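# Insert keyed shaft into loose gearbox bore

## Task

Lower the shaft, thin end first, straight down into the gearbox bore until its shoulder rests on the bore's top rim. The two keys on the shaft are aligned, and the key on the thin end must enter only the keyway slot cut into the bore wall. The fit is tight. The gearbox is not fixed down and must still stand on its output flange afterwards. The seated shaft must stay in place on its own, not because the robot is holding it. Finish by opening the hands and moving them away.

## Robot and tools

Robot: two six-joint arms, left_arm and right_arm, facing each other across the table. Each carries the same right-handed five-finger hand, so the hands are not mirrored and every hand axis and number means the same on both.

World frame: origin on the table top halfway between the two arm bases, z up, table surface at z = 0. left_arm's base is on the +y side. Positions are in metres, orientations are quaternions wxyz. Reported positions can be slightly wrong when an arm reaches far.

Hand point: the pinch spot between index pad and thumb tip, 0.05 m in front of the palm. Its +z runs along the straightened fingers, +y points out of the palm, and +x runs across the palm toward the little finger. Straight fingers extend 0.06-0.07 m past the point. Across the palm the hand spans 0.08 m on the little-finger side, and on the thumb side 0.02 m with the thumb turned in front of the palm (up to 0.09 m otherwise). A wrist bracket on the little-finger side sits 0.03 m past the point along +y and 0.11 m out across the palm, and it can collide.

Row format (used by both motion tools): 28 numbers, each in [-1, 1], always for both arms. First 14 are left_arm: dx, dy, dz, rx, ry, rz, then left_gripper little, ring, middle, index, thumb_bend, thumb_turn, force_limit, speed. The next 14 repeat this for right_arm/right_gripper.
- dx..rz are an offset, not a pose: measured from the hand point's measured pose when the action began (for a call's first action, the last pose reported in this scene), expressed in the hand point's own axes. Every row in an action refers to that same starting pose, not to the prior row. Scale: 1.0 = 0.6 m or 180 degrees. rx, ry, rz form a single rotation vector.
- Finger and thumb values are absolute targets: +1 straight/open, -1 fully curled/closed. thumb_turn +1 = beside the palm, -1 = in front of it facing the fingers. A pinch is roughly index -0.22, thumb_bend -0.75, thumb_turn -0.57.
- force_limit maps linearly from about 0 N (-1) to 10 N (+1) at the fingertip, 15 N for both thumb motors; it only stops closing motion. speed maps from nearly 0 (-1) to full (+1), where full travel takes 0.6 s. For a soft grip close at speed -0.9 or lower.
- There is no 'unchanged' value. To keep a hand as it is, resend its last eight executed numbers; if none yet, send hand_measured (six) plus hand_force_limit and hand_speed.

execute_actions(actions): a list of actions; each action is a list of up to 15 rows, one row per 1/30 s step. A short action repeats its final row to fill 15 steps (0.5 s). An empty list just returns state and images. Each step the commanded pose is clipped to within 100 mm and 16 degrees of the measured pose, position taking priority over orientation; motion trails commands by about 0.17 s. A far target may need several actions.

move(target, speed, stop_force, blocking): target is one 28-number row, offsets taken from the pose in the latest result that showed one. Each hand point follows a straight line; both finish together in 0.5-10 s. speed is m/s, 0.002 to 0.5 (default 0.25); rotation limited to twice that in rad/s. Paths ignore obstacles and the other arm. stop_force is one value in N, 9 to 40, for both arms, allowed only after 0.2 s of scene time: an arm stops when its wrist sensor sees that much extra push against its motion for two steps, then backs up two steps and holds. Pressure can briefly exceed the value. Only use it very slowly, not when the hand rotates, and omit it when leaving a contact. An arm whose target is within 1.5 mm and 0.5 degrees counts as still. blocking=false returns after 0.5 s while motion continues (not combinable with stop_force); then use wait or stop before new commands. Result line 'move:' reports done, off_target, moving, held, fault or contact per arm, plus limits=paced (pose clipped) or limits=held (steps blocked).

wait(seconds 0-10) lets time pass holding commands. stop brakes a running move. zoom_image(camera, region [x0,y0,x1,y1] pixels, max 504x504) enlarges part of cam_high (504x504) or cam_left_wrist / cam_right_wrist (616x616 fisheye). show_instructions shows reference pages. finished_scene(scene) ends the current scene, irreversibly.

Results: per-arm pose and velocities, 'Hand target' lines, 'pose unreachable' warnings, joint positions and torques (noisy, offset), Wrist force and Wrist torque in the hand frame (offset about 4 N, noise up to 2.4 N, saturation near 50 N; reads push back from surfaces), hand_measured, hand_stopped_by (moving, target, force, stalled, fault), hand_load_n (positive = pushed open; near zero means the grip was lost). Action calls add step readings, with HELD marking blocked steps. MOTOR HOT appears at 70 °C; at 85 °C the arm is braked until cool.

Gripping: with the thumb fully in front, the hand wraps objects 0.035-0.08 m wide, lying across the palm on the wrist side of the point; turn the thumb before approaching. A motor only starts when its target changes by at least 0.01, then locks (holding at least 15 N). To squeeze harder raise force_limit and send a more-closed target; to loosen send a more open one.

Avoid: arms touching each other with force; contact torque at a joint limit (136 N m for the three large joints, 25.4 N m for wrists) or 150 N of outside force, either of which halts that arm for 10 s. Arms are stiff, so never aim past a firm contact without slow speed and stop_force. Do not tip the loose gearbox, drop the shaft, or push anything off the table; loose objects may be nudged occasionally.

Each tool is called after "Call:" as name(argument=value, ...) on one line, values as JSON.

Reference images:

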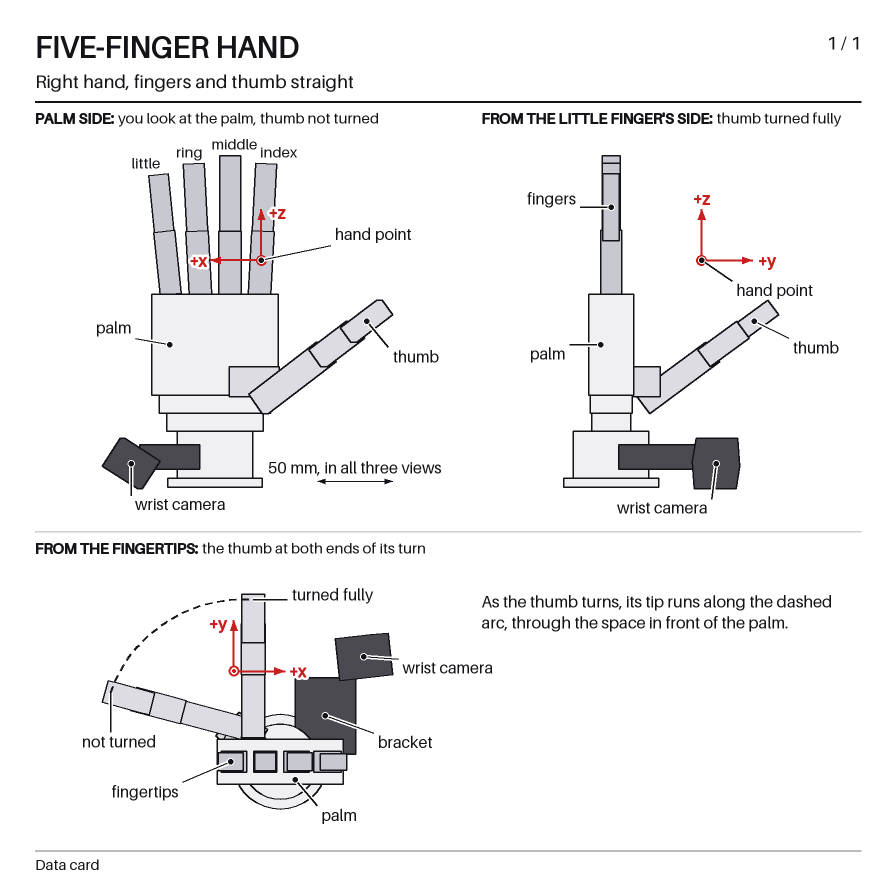

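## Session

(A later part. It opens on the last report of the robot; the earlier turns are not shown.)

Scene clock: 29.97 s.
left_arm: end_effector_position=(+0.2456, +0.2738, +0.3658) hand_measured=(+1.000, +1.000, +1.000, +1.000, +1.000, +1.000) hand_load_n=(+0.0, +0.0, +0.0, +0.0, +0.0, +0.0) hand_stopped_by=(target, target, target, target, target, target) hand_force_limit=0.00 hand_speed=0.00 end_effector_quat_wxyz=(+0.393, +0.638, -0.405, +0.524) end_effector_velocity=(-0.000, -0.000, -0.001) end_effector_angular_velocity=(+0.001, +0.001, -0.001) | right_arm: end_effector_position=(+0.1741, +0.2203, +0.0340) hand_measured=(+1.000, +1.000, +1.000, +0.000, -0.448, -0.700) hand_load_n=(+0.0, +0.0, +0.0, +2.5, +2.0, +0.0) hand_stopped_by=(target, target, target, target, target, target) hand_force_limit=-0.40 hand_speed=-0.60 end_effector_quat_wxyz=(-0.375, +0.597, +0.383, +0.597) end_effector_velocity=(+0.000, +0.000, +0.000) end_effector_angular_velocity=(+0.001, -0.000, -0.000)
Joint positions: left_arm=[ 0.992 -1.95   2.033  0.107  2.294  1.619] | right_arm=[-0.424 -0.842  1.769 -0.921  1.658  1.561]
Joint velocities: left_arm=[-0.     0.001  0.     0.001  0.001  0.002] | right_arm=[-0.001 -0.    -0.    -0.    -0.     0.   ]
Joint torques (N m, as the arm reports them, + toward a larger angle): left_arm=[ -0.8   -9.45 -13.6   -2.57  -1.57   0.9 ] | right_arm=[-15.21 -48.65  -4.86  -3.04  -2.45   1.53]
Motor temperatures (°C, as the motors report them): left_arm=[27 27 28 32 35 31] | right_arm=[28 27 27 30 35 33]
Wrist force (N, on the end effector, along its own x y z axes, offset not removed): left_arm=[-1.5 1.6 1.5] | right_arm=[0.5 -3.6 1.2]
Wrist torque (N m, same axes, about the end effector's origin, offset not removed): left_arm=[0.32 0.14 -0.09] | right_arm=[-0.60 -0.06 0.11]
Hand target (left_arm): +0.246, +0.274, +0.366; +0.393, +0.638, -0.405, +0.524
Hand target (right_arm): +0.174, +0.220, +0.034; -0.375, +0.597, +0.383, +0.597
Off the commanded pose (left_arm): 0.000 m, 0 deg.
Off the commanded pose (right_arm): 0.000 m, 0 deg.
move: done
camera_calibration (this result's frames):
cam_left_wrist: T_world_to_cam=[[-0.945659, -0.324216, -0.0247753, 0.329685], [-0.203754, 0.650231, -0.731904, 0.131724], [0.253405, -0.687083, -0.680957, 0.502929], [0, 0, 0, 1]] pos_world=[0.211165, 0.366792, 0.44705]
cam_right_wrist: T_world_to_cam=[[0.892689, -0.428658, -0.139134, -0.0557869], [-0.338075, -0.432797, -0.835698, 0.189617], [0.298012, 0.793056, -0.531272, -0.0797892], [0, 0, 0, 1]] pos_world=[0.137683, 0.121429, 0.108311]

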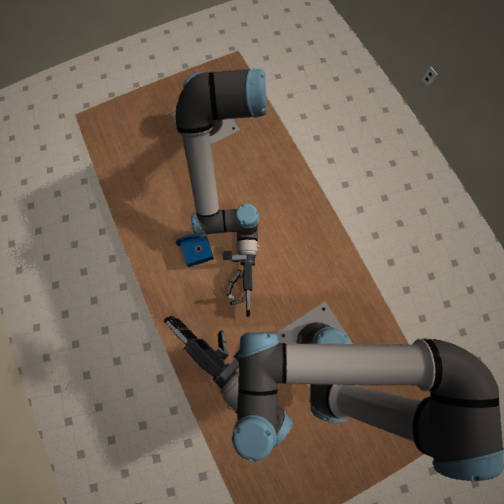

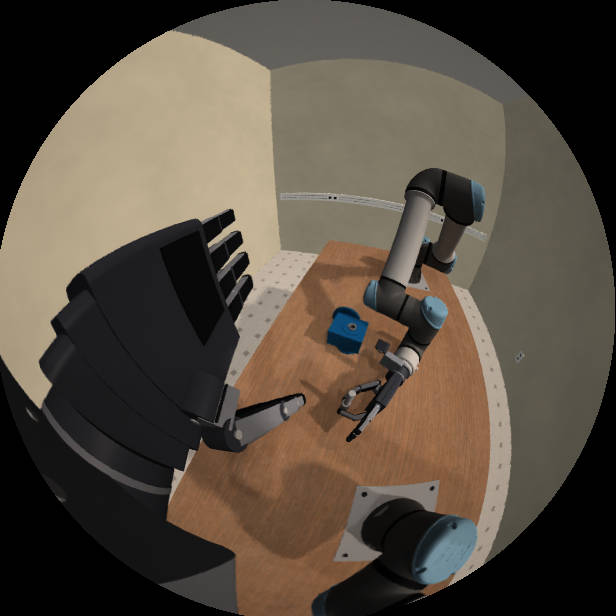

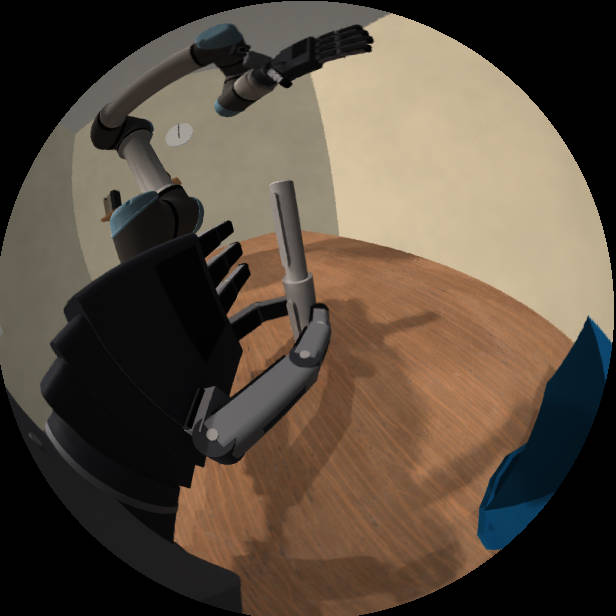

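Both touching. Squeeze with index, lift.

Call:
move(target=[0,0,0,0,0,0,1,1,1,1,1,1,0,0,0,0,0,0,0,0,1,1,1,-0.3,-0.45,-0.7,0.6,-0.9])

Call:
move(target=[0,0,0,0,0,0,1,1,1,1,1,1,0,0,0.3,0,-0.15,0,0,0,1,1,1,-0.3,-0.45,-0.7,0.6,-0.9], speed=0.15)

Scene clock: 30.73 s.
left_arm: end_effector_position=(+0.2456, +0.2738, +0.3658) hand_measured=(+1.000, +1.000, +1.000, +1.000, +1.000, +1.000) hand_load_n=(+0.0, +0.0, +0.0, +0.0, +0.0, +0.0) hand_stopped_by=(target, target, target, target, target, target) hand_force_limit=0.00 hand_speed=0.00 end_effector_quat_wxyz=(+0.393, +0.638, -0.405, +0.524) end_effector_velocity=(+0.000, -0.000, +0.001) end_effector_angular_velocity=(+0.000, -0.001, -0.000) | right_arm: end_effector_position=(+0.1741, +0.2203, +0.0340) hand_measured=(+1.000, +1.000, +1.000, -0.024, -0.446, -0.700) hand_load_n=(+0.0, +0.0, +0.0, +8.5, +6.0, -1.0) hand_stopped_by=(target, target, target, force, target, target) hand_force_limit=0.60 hand_speed=-0.90 end_effector_quat_wxyz=(-0.375, +0.597, +0.383, +0.597) end_effector_velocity=(-0.000, -0.001, -0.001) end_effector_angular_velocity=(-0.001, +0.001, -0.001)
Joint positions: left_arm=[ 0.992 -1.95   2.033  0.107  2.294  1.619] | right_arm=[-0.424 -0.842  1.769 -0.921  1.658  1.561]
Joint velocities: left_arm=[-0.    -0.    -0.002  0.001 -0.     0.001] | right_arm=[0.    0.    0.001 0.    0.001 0.   ]
Joint torques (N m, as the arm reports them, + toward a larger angle): left_arm=[ -0.76 -10.04 -13.39  -2.64  -1.64   0.96] | right_arm=[ -7.41 -47.5   -6.03  -2.98  -2.29   1.49]
Motor temperatures (°C, as the motors report them): left_arm=[27 27 28 32 35 31] | right_arm=[28 27 27 30 35 33]
Wrist force (N, on the end effector, along its own x y z axes, offset not removed): left_arm=[-2.3 -3.4 0.0] | right_arm=[-5.7 1.3 -0.2]
Wrist torque (N m, same axes, about the end effector's origin, offset not removed): left_arm=[-0.28 0.28 -0.24] | right_arm=[0.05 0.62 -0.02]
Hand target (left_arm): +0.246, +0.274, +0.366; +0.393, +0.638, -0.405, +0.524
Hand target (right_arm): +0.174, +0.220, +0.034; -0.375, +0.597, +0.383, +0.597
Off the commanded pose (left_arm): 0.000 m, 0 deg.
Off the commanded pose (right_arm): 0.000 m, 0 deg.
move: done
camera_calibration (this result's frames):
cam_left_wrist: T_world_to_cam=[[-0.945659, -0.324216, -0.0247753, 0.329685], [-0.203755, 0.650231, -0.731904, 0.131724], [0.253405, -0.687083, -0.680957, 0.502929], [0, 0, 0, 1]] pos_world=[0.211165, 0.366792, 0.44705]
cam_right_wrist: T_world_to_cam=[[0.892664, -0.428711, -0.139134, -0.0558147], [-0.3381, -0.432776, -0.835699, 0.189627], [0.298059, 0.79304, -0.531271, -0.0797934], [0, 0, 0, 1]] pos_world=[0.13772, 0.121417, 0.108314]

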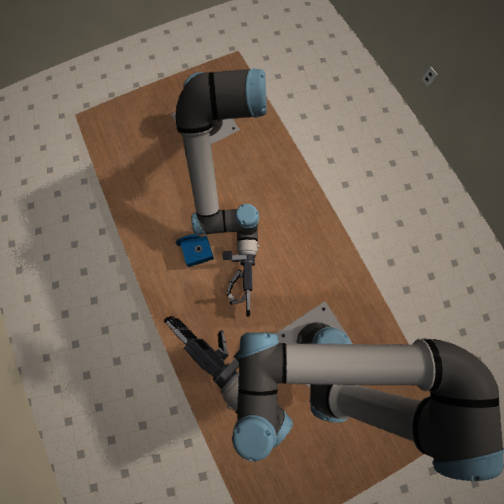

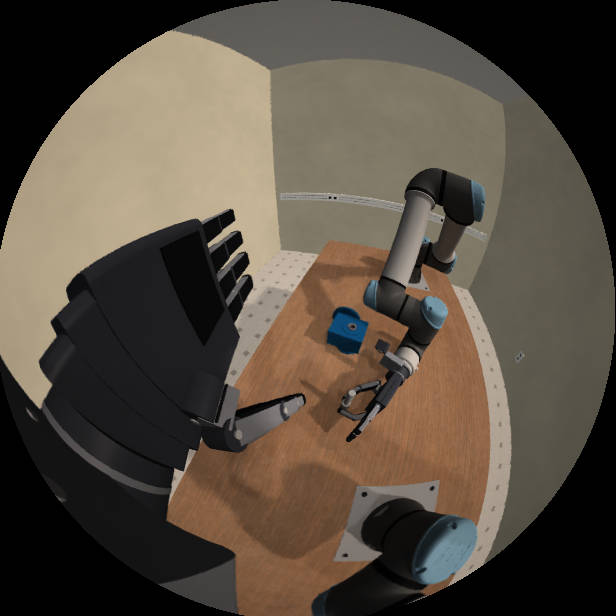

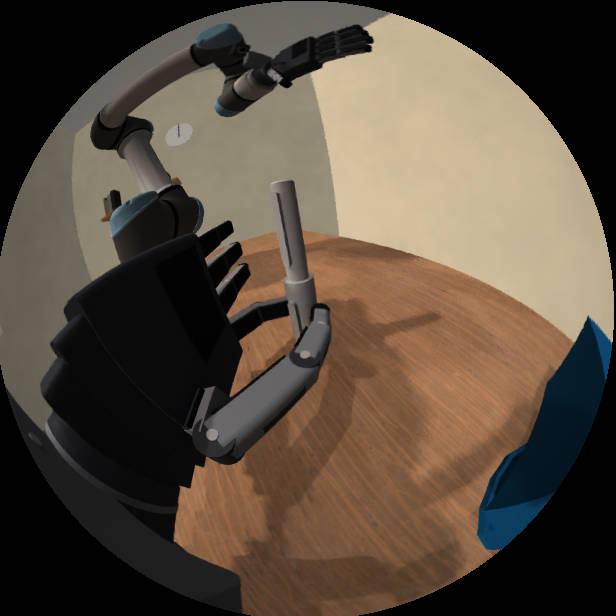

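Scene clock: 32.57 s.
left_arm: end_effector_position=(+0.2456, +0.2738, +0.3658) hand_measured=(+1.000, +1.000, +1.000, +1.000, +1.000, +1.000) hand_load_n=(+0.0, +0.0, +0.0, +0.0, +0.0, +0.0) hand_stopped_by=(target, target, target, target, target, target) hand_force_limit=0.00 hand_speed=0.00 end_effector_quat_wxyz=(+0.393, +0.638, -0.405, +0.524) end_effector_velocity=(-0.000, -0.000, +0.000) end_effector_angular_velocity=(-0.000, -0.002, -0.001) | right_arm: end_effector_position=(+0.1344, +0.1407, +0.2145) hand_measured=(+1.000, +1.000, +1.000, -0.024, -0.450, -0.700) hand_load_n=(+0.0, +0.0, +0.0, +0.0, +0.0, +0.0) hand_stopped_by=(target, target, target, force, target, target) hand_force_limit=0.60 hand_speed=-0.90 end_effector_quat_wxyz=(-0.375, +0.597, +0.383, +0.597) end_effector_velocity=(-0.001, -0.000, +0.001) end_effector_angular_velocity=(-0.002, +0.000, +0.001)
Joint positions: left_arm=[ 0.992 -1.95   2.033  0.107  2.294  1.619] | right_arm=[-0.401 -1.302  1.917 -0.608  1.681  1.561]
Joint velocities: left_arm=[-0.    -0.001  0.    -0.     0.     0.001] | right_arm=[ 0.001 -0.003  0.     0.004 -0.001 -0.   ]
Joint torques (N m, as the arm reports them, + toward a larger angle): left_arm=[ -0.68  -9.87 -13.35  -2.6   -1.65   0.86] | right_arm=[ 13.11 -35.38  -9.55  -0.21   2.48   1.69]
Motor temperatures (°C, as the motors report them): left_arm=[27 27 28 32 35 31] | right_arm=[28 27 27 30 35 33]
Wrist force (N, on the end effector, along its own x y z axes, offset not removed): left_arm=[-3.1 1.0 -0.4] | right_arm=[-3.2 -1.2 1.6]
Wrist torque (N m, same axes, about the end effector's origin, offset not removed): left_arm=[0.23 0.42 -0.04] | right_arm=[-0.29 0.62 -0.14]
Hand target (left_arm): +0.246, +0.274, +0.366; +0.393, +0.638, -0.405, +0.524
Hand target (right_arm): +0.134, +0.141, +0.215; -0.375, +0.597, +0.383, +0.597
Off the commanded pose (left_arm): 0.000 m, 0 deg.
Off the commanded pose (right_arm): 0.000 m, 0 deg.
move: done
camera_calibration (this result's frames):
cam_left_wrist: T_world_to_cam=[[-0.945659, -0.324216, -0.0247754, 0.329685], [-0.203754, 0.650231, -0.731904, 0.131724], [0.253405, -0.687083, -0.680957, 0.502929], [0, 0, 0, 1]] pos_world=[0.211165, 0.366792, 0.44705]
cam_right_wrist: T_world_to_cam=[[0.892667, -0.428717, -0.139098, -0.0293802], [-0.338071, -0.432779, -0.835709, 0.2926], [0.298084, 0.793035, -0.531264, 0.0910596], [0, 0, 0, 1]] pos_world=[0.0980029, 0.0418218, 0.288818]

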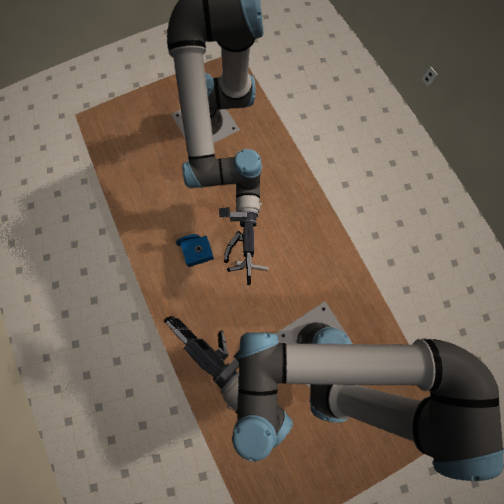

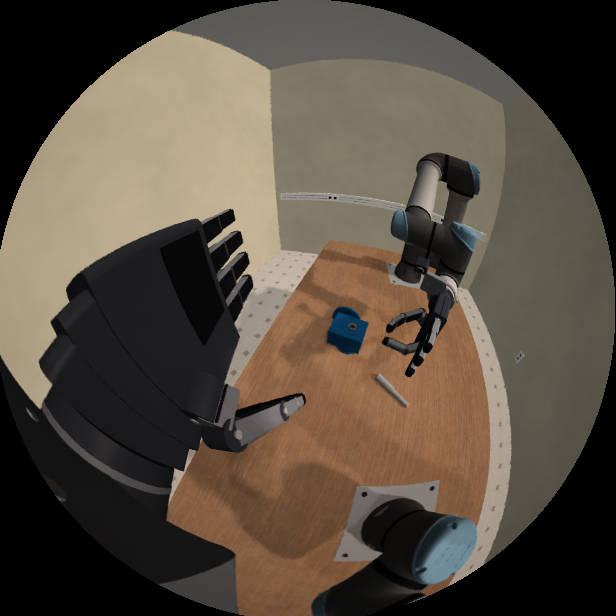

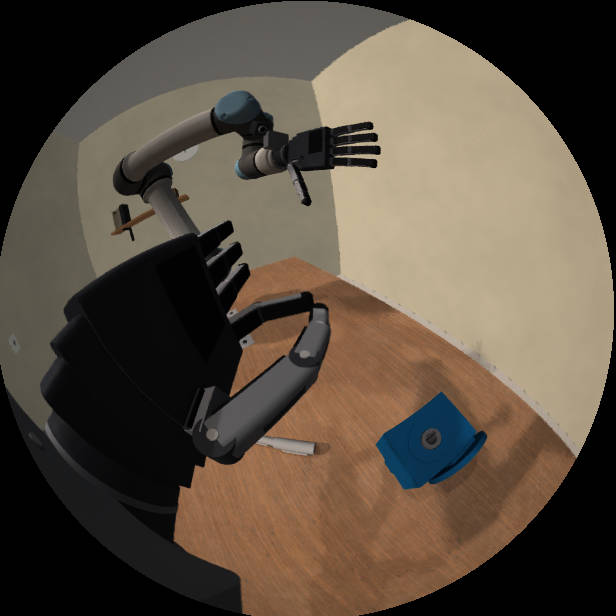

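Call:
move(target=[0,0,0,0,0,0,1,1,1,1,1,1,0,0,-0.2,-0.107,-0.043,-0.222,-0.128,0.497,1,1,0.4,0.4,-0.25,-0.9,0,0], speed=0.25)

Scene clock: 36.87 s.
left_arm: end_effector_position=(+0.2456, +0.2738, +0.3658) hand_measured=(+1.000, +1.000, +1.000, +1.000, +1.000, +1.000) hand_load_n=(+0.0, +0.0, +0.0, +0.0, +0.0, +0.0) hand_stopped_by=(target, target, target, target, target, target) hand_force_limit=0.00 hand_speed=0.00 end_effector_quat_wxyz=(+0.393, +0.638, -0.405, +0.524) end_effector_velocity=(+0.000, +0.000, -0.000) end_effector_angular_velocity=(+0.000, +0.001, +0.000) | right_arm: end_effector_position=(+0.0662, +0.1433, +0.0942) hand_measured=(+1.000, +1.000, +0.400, +0.400, -0.250, -0.900) hand_load_n=(+0.0, +0.0, +0.0, +0.0, +0.0, +0.0) hand_stopped_by=(target, target, target, target, target, target) hand_force_limit=0.00 hand_speed=0.00 end_effector_quat_wxyz=(+0.398, -0.863, +0.280, -0.137) end_effector_velocity=(-0.000, +0.000, -0.001) end_effector_angular_velocity=(+0.001, +0.007, -0.002)
Joint positions: left_arm=[ 0.992 -1.95   2.033  0.107  2.294  1.619] | right_arm=[-0.407 -1.061  1.473  0.316  1.806  3.328]
Joint velocities: left_arm=[ 0.     0.    -0.     0.001 -0.     0.   ] | right_arm=[-0.001  0.001 -0.     0.002 -0.004  0.006]
Joint torques (N m, as the arm reports them, + toward a larger angle): left_arm=[ -0.09 -10.05 -12.19  -2.62  -1.68   0.95] | right_arm=[-14.38 -28.6  -29.96   2.11  -2.54   1.86]
Motor temperatures (°C, as the motors report them): left_arm=[27 27 28 32 35 31] | right_arm=[28 27 27 30 35 33]
Wrist force (N, on the end effector, along its own x y z axes, offset not removed): left_arm=[-2.5 0.7 -1.9] | right_arm=[1.3 -1.5 0.4]
Wrist torque (N m, same axes, about the end effector's origin, offset not removed): left_arm=[0.20 0.18 -0.20] | right_arm=[-0.37 -0.07 0.38]
Hand target (left_arm): +0.246, +0.274, +0.366; +0.393, +0.638, -0.405, +0.524
Hand target (right_arm): +0.066, +0.143, +0.094; -0.398, +0.863, -0.280, +0.137
Off the commanded pose (left_arm): 0.000 m, 0 deg.
Off the commanded pose (right_arm): 0.000 m, 0 deg.
move: done
camera_calibration (this result's frames):
cam_left_wrist: T_world_to_cam=[[-0.945659, -0.324216, -0.0247754, 0.329685], [-0.203755, 0.650231, -0.731904, 0.131724], [0.253405, -0.687083, -0.680957, 0.502929], [0, 0, 0, 1]] pos_world=[0.211165, 0.366792, 0.44705]
cam_right_wrist: T_world_to_cam=[[-0.494082, -0.436839, -0.751701, 0.166606], [-0.869396, 0.242439, 0.430551, -0.0107369], [-0.00583954, 0.866253, -0.499571, 0.0520607], [0, 0, 0, 1]] pos_world=[0.0732864, 0.0302852, 0.155869]

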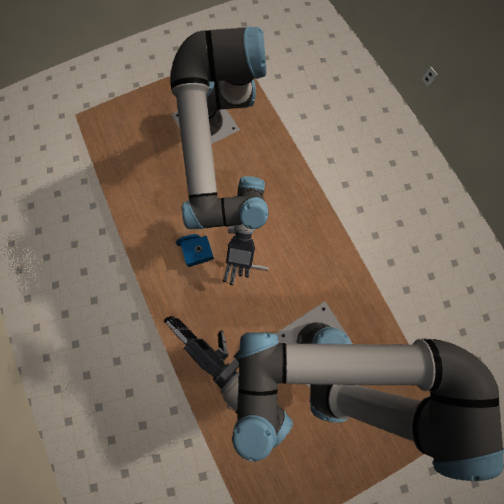

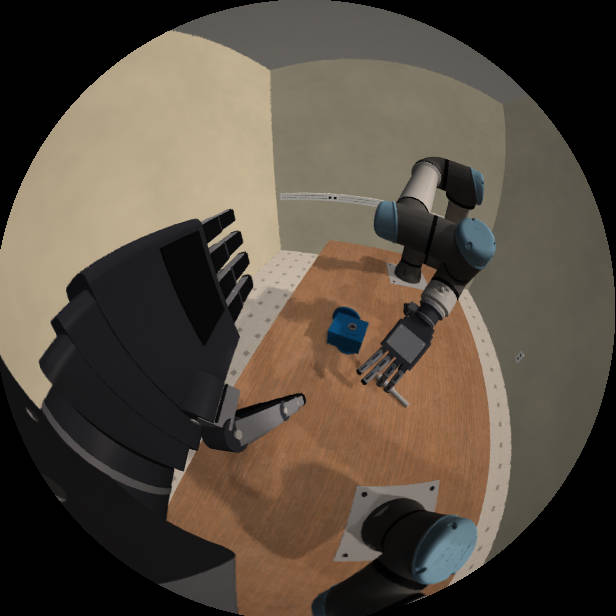

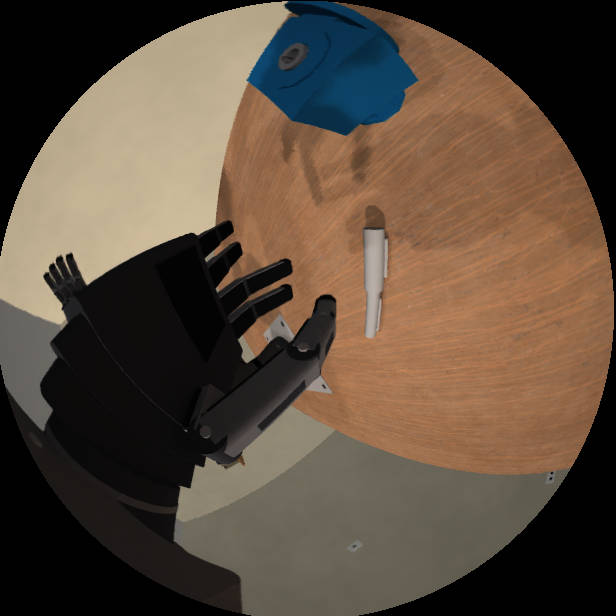

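Call:
move(target=[0,0,0,0,0,0,1,1,1,1,1,1,0,0,0.018,0.089,0.047,0,0,0,1,1,0.4,0.4,-0.25,-0.9,0,0], speed=0.1)

Scene clock: 38.37 s.
left_arm: end_effector_position=(+0.2456, +0.2738, +0.3658) hand_measured=(+1.000, +1.000, +1.000, +1.000, +1.000, +1.000) hand_load_n=(+0.0, +0.0, +0.0, +0.0, +0.0, +0.0) hand_stopped_by=(target, target, target, target, target, target) hand_force_limit=0.00 hand_speed=0.00 end_effector_quat_wxyz=(+0.393, +0.638, -0.405, +0.524) end_effector_velocity=(-0.000, -0.000, -0.000) end_effector_angular_velocity=(+0.000, -0.001, -0.001) | right_arm: end_effector_position=(+0.0680, +0.1260, +0.0355) hand_measured=(+1.000, +1.000, +0.400, +0.400, -0.250, -0.900) hand_load_n=(+0.0, +0.0, +0.0, +0.0, +0.0, +0.0) hand_stopped_by=(target, target, target, target, target, target) hand_force_limit=0.00 hand_speed=0.00 end_effector_quat_wxyz=(+0.398, -0.863, +0.280, -0.137) end_effector_velocity=(+0.001, +0.000, -0.001) end_effector_angular_velocity=(+0.002, -0.002, -0.001)
Joint positions: left_arm=[ 0.992 -1.95   2.033  0.107  2.294  1.619] | right_arm=[-0.422 -1.034  1.598  0.161  1.795  3.318]
Joint velocities: left_arm=[-0.001  0.     0.    -0.     0.     0.001] | right_arm=[-0.     0.001  0.002 -0.005  0.001 -0.   ]
Joint torques (N m, as the arm reports them, + toward a larger angle): left_arm=[ -0.13  -9.55 -13.34  -2.55  -1.72   0.96] | right_arm=[-14.66 -27.78  -8.01  -0.81  -2.45  -1.49]
Motor temperatures (°C, as the motors report them): left_arm=[27 27 28 32 35 31] | right_arm=[28 27 27 30 35 33]
Wrist force (N, on the end effector, along its own x y z axes, offset not removed): left_arm=[-3.0 2.0 2.5] | right_arm=[-1.9 -4.6 1.1]
Wrist torque (N m, same axes, about the end effector's origin, offset not removed): left_arm=[0.17 0.33 -0.16] | right_arm=[-0.78 0.42 0.04]
Hand target (left_arm): +0.246, +0.274, +0.366; +0.393, +0.638, -0.405, +0.524
Hand target (right_arm): +0.068, +0.126, +0.035; -0.398, +0.863, -0.280, +0.137
Off the commanded pose (left_arm): 0.000 m, 0 deg.
Off the commanded pose (right_arm): 0.000 m, 0 deg.
move: done
camera_calibration (this result's frames):
cam_left_wrist: T_world_to_cam=[[-0.945659, -0.324216, -0.0247754, 0.329685], [-0.203755, 0.650231, -0.731904, 0.131724], [0.253405, -0.687083, -0.680957, 0.502929], [0, 0, 0, 1]] pos_world=[0.211165, 0.366792, 0.44705]
cam_right_wrist: T_world_to_cam=[[-0.494099, -0.436837, -0.751691, 0.115765], [-0.869386, 0.24245, 0.430565, 0.0202464], [-0.00583911, 0.866251, -0.499574, 0.0376955], [0, 0, 0, 1]] pos_world=[0.0750214, 0.0130078, 0.0971338]

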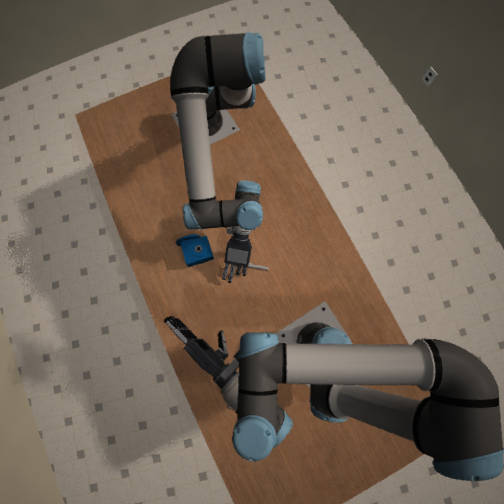

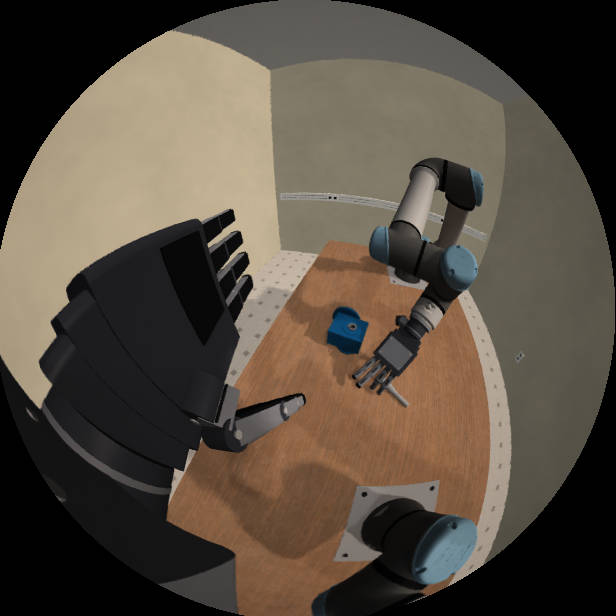

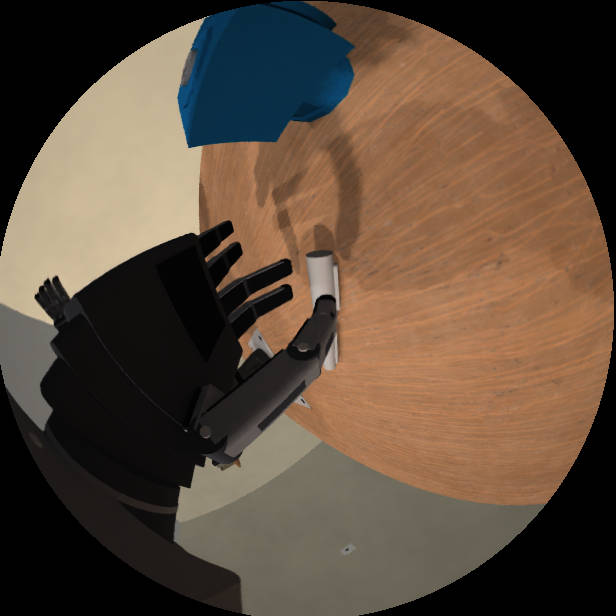

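Call:
move(target=[0,0,0,0,0,0,1,1,1,1,1,1,0,0,0,0.023,0.019,0,0,0,1,1,0.4,0.4,-0.25,-0.9,0,0], speed=0.02, stop_force=10)

Call:
zoom_image(camera="cam_left_wrist", region=[340, 320, 440, 420])

Scene clock: 39.40 s.
left_arm: end_effector_position=(+0.2456, +0.2738, +0.3658) hand_measured=(+1.000, +1.000, +1.000, +1.000, +1.000, +1.000) hand_load_n=(+0.0, +0.0, +0.0, +0.0, +0.0, +0.0) hand_stopped_by=(target, target, target, target, target, target) hand_force_limit=0.00 hand_speed=0.00 end_effector_quat_wxyz=(+0.393, +0.638, -0.405, +0.524) end_effector_velocity=(+0.000, +0.000, +0.001) end_effector_angular_velocity=(-0.000, -0.004, -0.000) | right_arm: end_effector_position=(+0.0680, +0.1257, +0.0240) hand_measured=(+1.000, +1.000, +0.400, +0.400, -0.250, -0.900) hand_load_n=(+0.0, +0.0, -1.5, +0.0, +0.0, +0.0) hand_stopped_by=(target, target, target, target, target, target) hand_force_limit=0.00 hand_speed=0.00 end_effector_quat_wxyz=(+0.398, -0.863, +0.280, -0.137) end_effector_velocity=(-0.000, -0.001, +0.004) end_effector_angular_velocity=(-0.005, +0.002, +0.000)
Joint positions: left_arm=[ 0.992 -1.95   2.033  0.107  2.294  1.619] | right_arm=[-0.423 -1.02   1.609  0.136  1.794  3.318]
Joint velocities: left_arm=[ 0.    -0.001 -0.001 -0.     0.     0.002] | right_arm=[-0.    -0.005 -0.004  0.015 -0.     0.   ]
Joint torques (N m, as the arm reports them, + toward a larger angle): left_arm=[ -0.36 -10.36 -13.38  -2.57  -1.65   0.98] | right_arm=[-14.27 -20.2  -13.28   5.21  -3.03  -1.57]
Motor temperatures (°C, as the motors report them): left_arm=[27 27 28 32 35 31] | right_arm=[28 27 27 30 35 33]
Wrist force (N, on the end effector, along its own x y z axes, offset not removed): left_arm=[-5.9 1.3 0.2] | right_arm=[1.3 -27.6 -33.1]
Wrist torque (N m, same axes, about the end effector's origin, offset not removed): left_arm=[0.39 0.83 -0.25] | right_arm=[1.71 0.98 -0.30]
Hand target (left_arm): +0.246, +0.274, +0.366; +0.393, +0.638, -0.405, +0.524
Hand target (right_arm): +0.068, +0.126, +0.025; -0.398, +0.863, -0.280, +0.137
Off the commanded pose (left_arm): 0.000 m, 0 deg.
Off the commanded pose (right_arm): 0.006 m, 0 deg.
move: contact (right_arm)
camera_calibration (this result's frames):
cam_left_wrist: T_world_to_cam=[[-0.945659, -0.324216, -0.0247754, 0.329685], [-0.203754, 0.650231, -0.731904, 0.131724], [0.253405, -0.687083, -0.680957, 0.502929], [0, 0, 0, 1]] pos_world=[0.211165, 0.366792, 0.44705]
cam_right_wrist: T_world_to_cam=[[-0.494156, -0.436999, -0.75156, 0.107042], [-0.869354, 0.242564, 0.430565, 0.0252722], [-0.00585533, 0.866137, -0.499771, 0.0322546], [0, 0, 0, 1]] pos_world=[0.075055, 0.0127104, 0.0856874]

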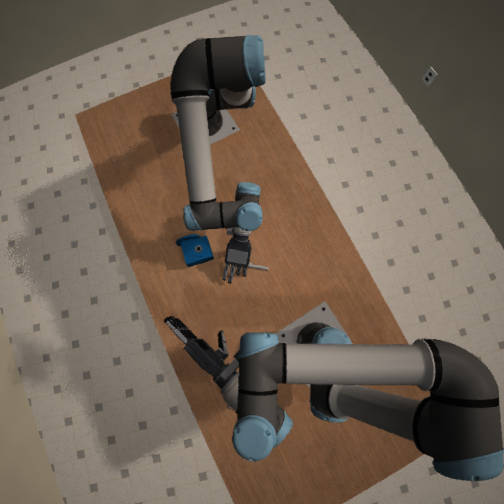

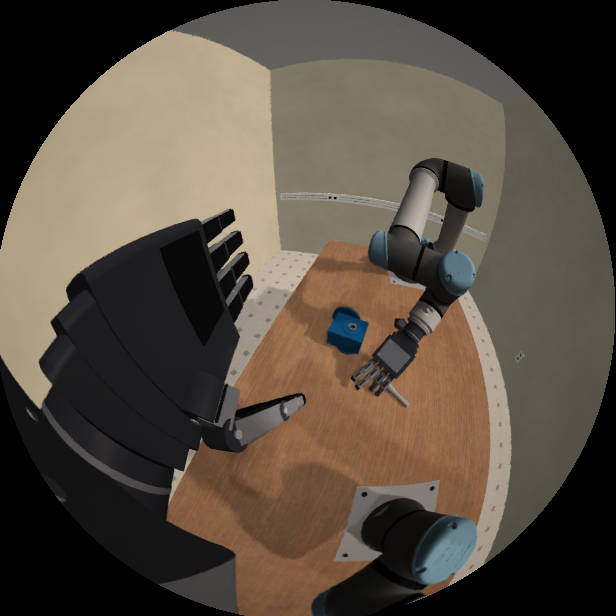

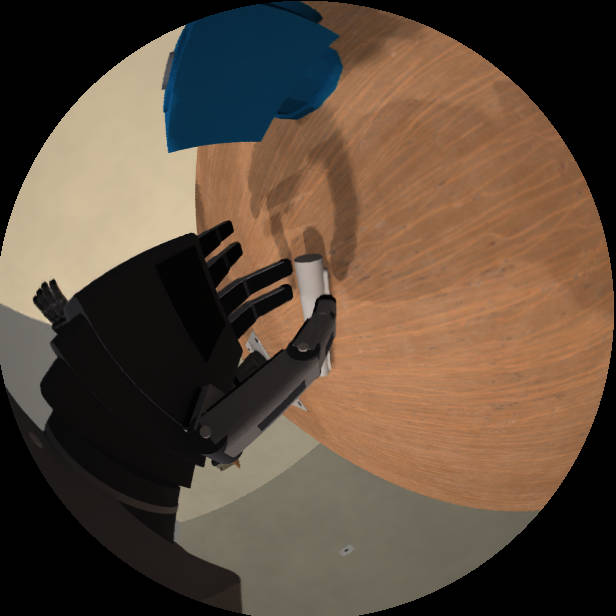

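Region (340, 320, 440, 420) of cam_left_wrist's 616x616 image, scaled by 5.040, with more detail than that image has.

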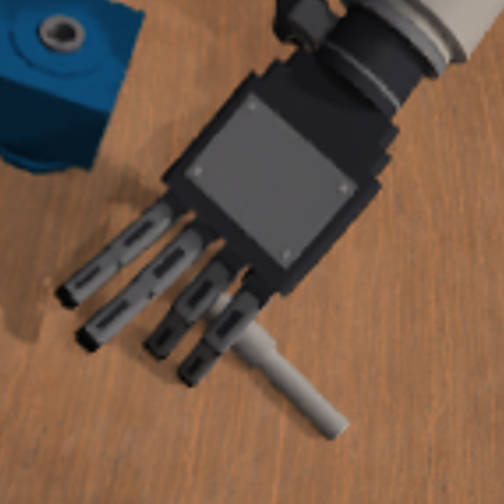

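Call:
move(target=[0,0,0,0,0,0,1,1,1,1,1,1,0,0,-0.005,-0.004,-0.003,0.083,0,0,1,1,0.3,0.3,-0.3,-0.9,0,-0.5], speed=0.06)

Call:
move(target=[0,0,0,0,0,0,1,1,1,1,1,1,0,0,0,0.018,0.0085,0,0,0,1,1,0.3,0.3,-0.3,-0.9,0,-0.5], speed=0.008, stop_force=10)

Scene clock: 42.13 s.
left_arm: end_effector_position=(+0.2456, +0.2738, +0.3658) hand_measured=(+1.000, +1.000, +1.000, +1.000, +1.000, +1.000) hand_load_n=(+0.0, +0.0, +0.0, +0.0, +0.0, +0.0) hand_stopped_by=(target, target, target, target, target, target) hand_force_limit=0.00 hand_speed=0.00 end_effector_quat_wxyz=(+0.393, +0.638, -0.405, +0.524) end_effector_velocity=(-0.000, -0.000, +0.001) end_effector_angular_velocity=(-0.001, +0.000, -0.001) | right_arm: end_effector_position=(+0.0657, +0.1277, +0.0269) hand_measured=(+1.000, +1.000, +0.378, +0.300, -0.300, -0.900) hand_load_n=(+0.0, +0.0, +0.0, +0.0, +0.0, +0.0) hand_stopped_by=(target, target, force, target, target, target) hand_force_limit=0.00 hand_speed=-0.50 end_effector_quat_wxyz=(+0.506, -0.804, +0.260, -0.172) end_effector_velocity=(+0.000, -0.000, -0.000) end_effector_angular_velocity=(+0.004, -0.003, -0.000)
Joint positions: left_arm=[ 0.992 -1.95   2.033  0.107  2.294  1.619] | right_arm=[-0.387 -1.094  1.826 -0.268  1.864  3.27 ]
Joint velocities: left_arm=[-0.001 -0.    -0.001  0.001 -0.    -0.001] | right_arm=[ 0.001 -0.001  0.005 -0.01   0.001 -0.001]
Joint torques (N m, as the arm reports them, + toward a larger angle): left_arm=[ -0.5  -10.14 -12.82  -2.66  -1.65   0.99] | right_arm=[ 13.03 -40.89  -6.26  -1.65   2.69  -1.47]
Motor temperatures (°C, as the motors report them): left_arm=[27 27 28 32 35 31] | right_arm=[28 27 27 30 35 33]
Wrist force (N, on the end effector, along its own x y z axes, offset not removed): left_arm=[-3.6 -4.1 -0.1] | right_arm=[-2.9 -0.4 0.9]
Wrist torque (N m, same axes, about the end effector's origin, offset not removed): left_arm=[-0.59 0.54 -0.27] | right_arm=[-0.19 0.67 0.07]
Hand target (left_arm): +0.246, +0.274, +0.366; +0.393, +0.638, -0.405, +0.524
Hand target (right_arm): +0.066, +0.128, +0.027; -0.506, +0.804, -0.260, +0.172
Off the commanded pose (left_arm): 0.000 m, 0 deg.
Off the commanded pose (right_arm): 0.000 m, 0 deg.
move: done
camera_calibration (this result's frames):
cam_left_wrist: T_world_to_cam=[[-0.945659, -0.324216, -0.0247754, 0.329685], [-0.203754, 0.650231, -0.731904, 0.131724], [0.253405, -0.687083, -0.680957, 0.502929], [0, 0, 0, 1]] pos_world=[0.211165, 0.366792, 0.44705]
cam_right_wrist: T_world_to_cam=[[-0.36532, -0.265399, -0.892247, 0.0823399], [-0.929374, 0.158528, 0.333367, 0.0388103], [0.0529705, 0.951016, -0.304569, 0.0120033], [0, 0, 0, 1]] pos_world=[0.0655139, 0.00428515, 0.0641853]

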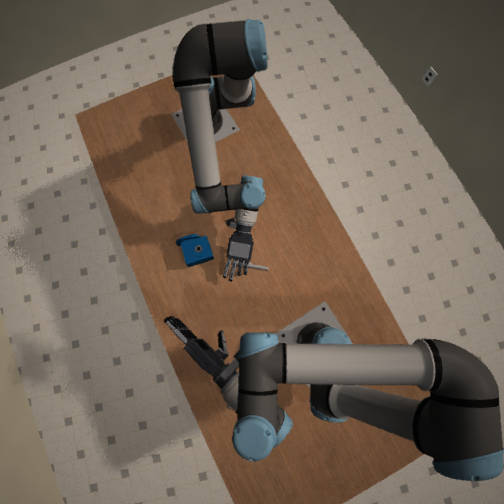

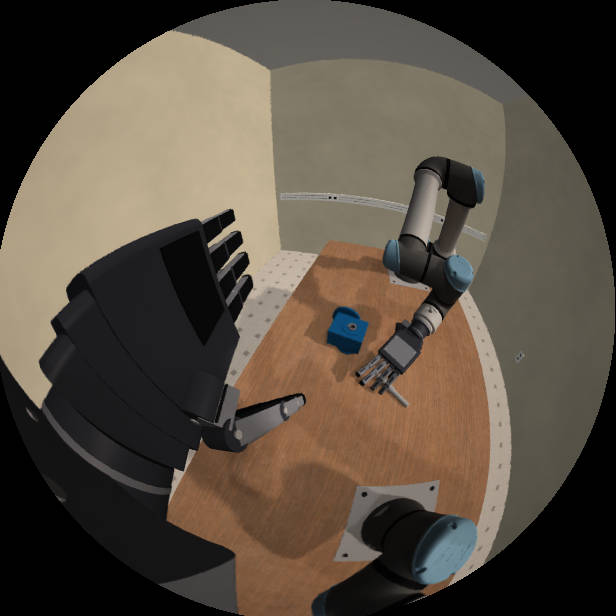

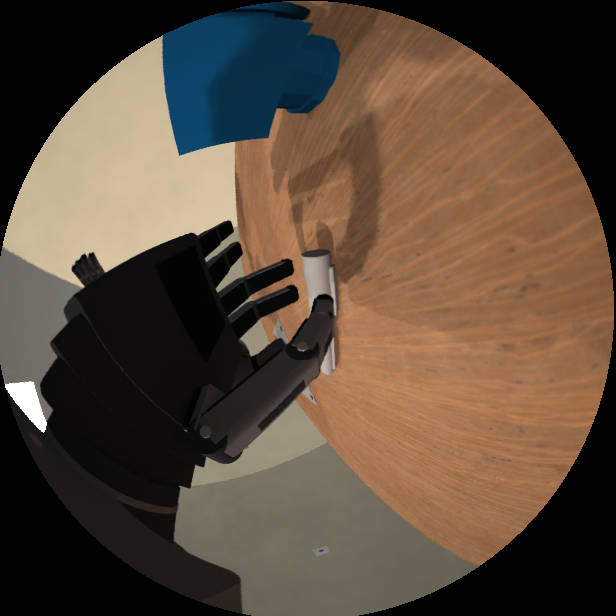

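Scene clock: 43.83 s.
left_arm: end_effector_position=(+0.2456, +0.2738, +0.3658) hand_measured=(+1.000, +1.000, +1.000, +1.000, +1.000, +1.000) hand_load_n=(+0.0, +0.0, +0.0, +0.0, +0.0, +0.0) hand_stopped_by=(target, target, target, target, target, target) hand_force_limit=0.00 hand_speed=0.00 end_effector_quat_wxyz=(+0.393, +0.638, -0.405, +0.524) end_effector_velocity=(-0.000, +0.000, -0.001) end_effector_angular_velocity=(+0.001, +0.001, +0.000) | right_arm: end_effector_position=(+0.0658, +0.1276, +0.0150) hand_measured=(+1.000, +1.000, +0.378, +0.300, -0.300, -0.900) hand_load_n=(+0.0, +0.0, +0.0, +0.0, +0.0, +0.0) hand_stopped_by=(target, target, force, target, target, target) hand_force_limit=0.00 hand_speed=-0.50 end_effector_quat_wxyz=(+0.506, -0.804, +0.260, -0.172) end_effector_velocity=(-0.000, +0.000, -0.001) end_effector_angular_velocity=(-0.000, +0.001, +0.001)
Joint positions: left_arm=[ 0.992 -1.95   2.033  0.107  2.294  1.619] | right_arm=[-0.387 -1.075  1.835 -0.296  1.863  3.27 ]
Joint velocities: left_arm=[ 0.     0.001  0.003 -0.001 -0.     0.001] | right_arm=[-0.     0.002  0.001 -0.002 -0.001  0.   ]
Joint torques (N m, as the arm reports them, + toward a larger angle): left_arm=[ -0.96 -10.85 -13.37  -2.55  -1.5    0.9 ] | right_arm=[-15.11 -25.77  -5.63  -1.58  -2.35  -1.43]
Motor temperatures (°C, as the motors report them): left_arm=[27 27 28 32 35 31] | right_arm=[28 27 27 30 35 33]
Wrist force (N, on the end effector, along its own x y z axes, offset not removed): left_arm=[-0.2 2.0 1.2] | right_arm=[2.1 -1.7 2.6]
Wrist torque (N m, same axes, about the end effector's origin, offset not removed): left_arm=[0.29 -0.04 0.15] | right_arm=[-0.61 -0.21 0.28]
Hand target (left_arm): +0.246, +0.274, +0.366; +0.393, +0.638, -0.405, +0.524
Hand target (right_arm): +0.066, +0.128, +0.015; -0.506, +0.804, -0.260, +0.172
Off the commanded pose (left_arm): 0.000 m, 0 deg.
Off the commanded pose (right_arm): 0.000 m, 0 deg.
move: done
camera_calibration (this result's frames):
cam_left_wrist: T_world_to_cam=[[-0.945659, -0.324216, -0.0247754, 0.329685], [-0.203754, 0.650231, -0.731904, 0.131724], [0.253405, -0.687083, -0.680957, 0.502929], [0, 0, 0, 1]] pos_world=[0.211165, 0.366792, 0.44705]
cam_right_wrist: T_world_to_cam=[[-0.365324, -0.265405, -0.892244, 0.0717731], [-0.929372, 0.15853, 0.33337, 0.0429099], [0.0529692, 0.951014, -0.304575, 0.00848314], [0, 0, 0, 1]] pos_world=[0.0656503, 0.00417888, 0.052318]

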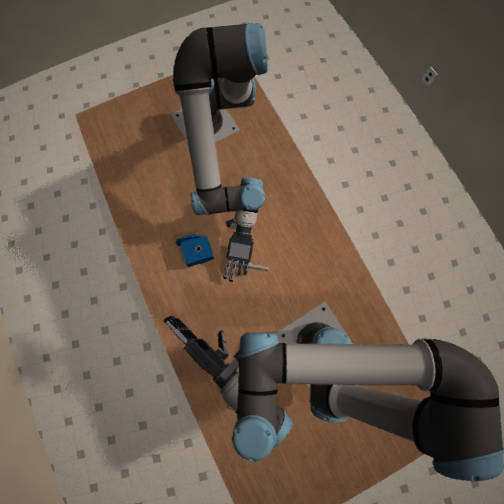

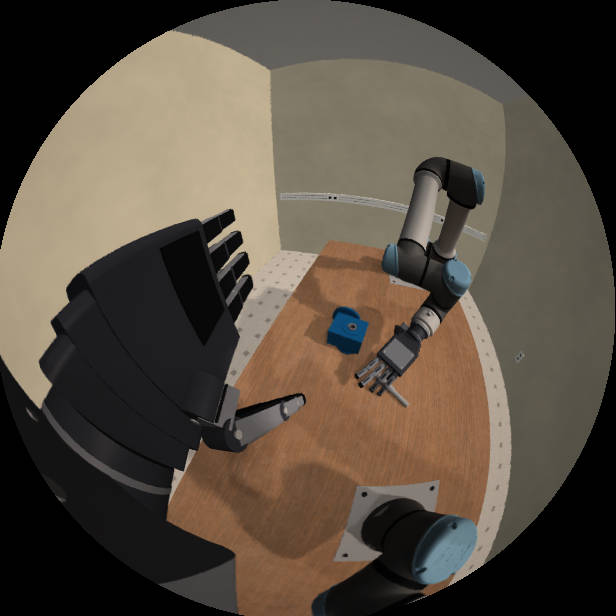

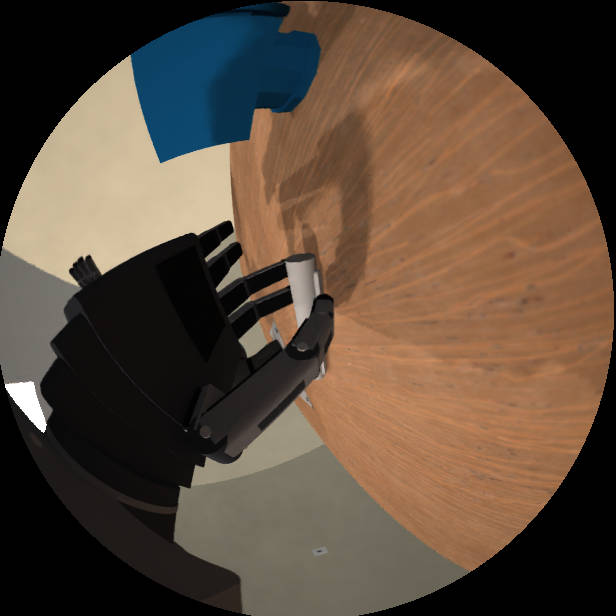

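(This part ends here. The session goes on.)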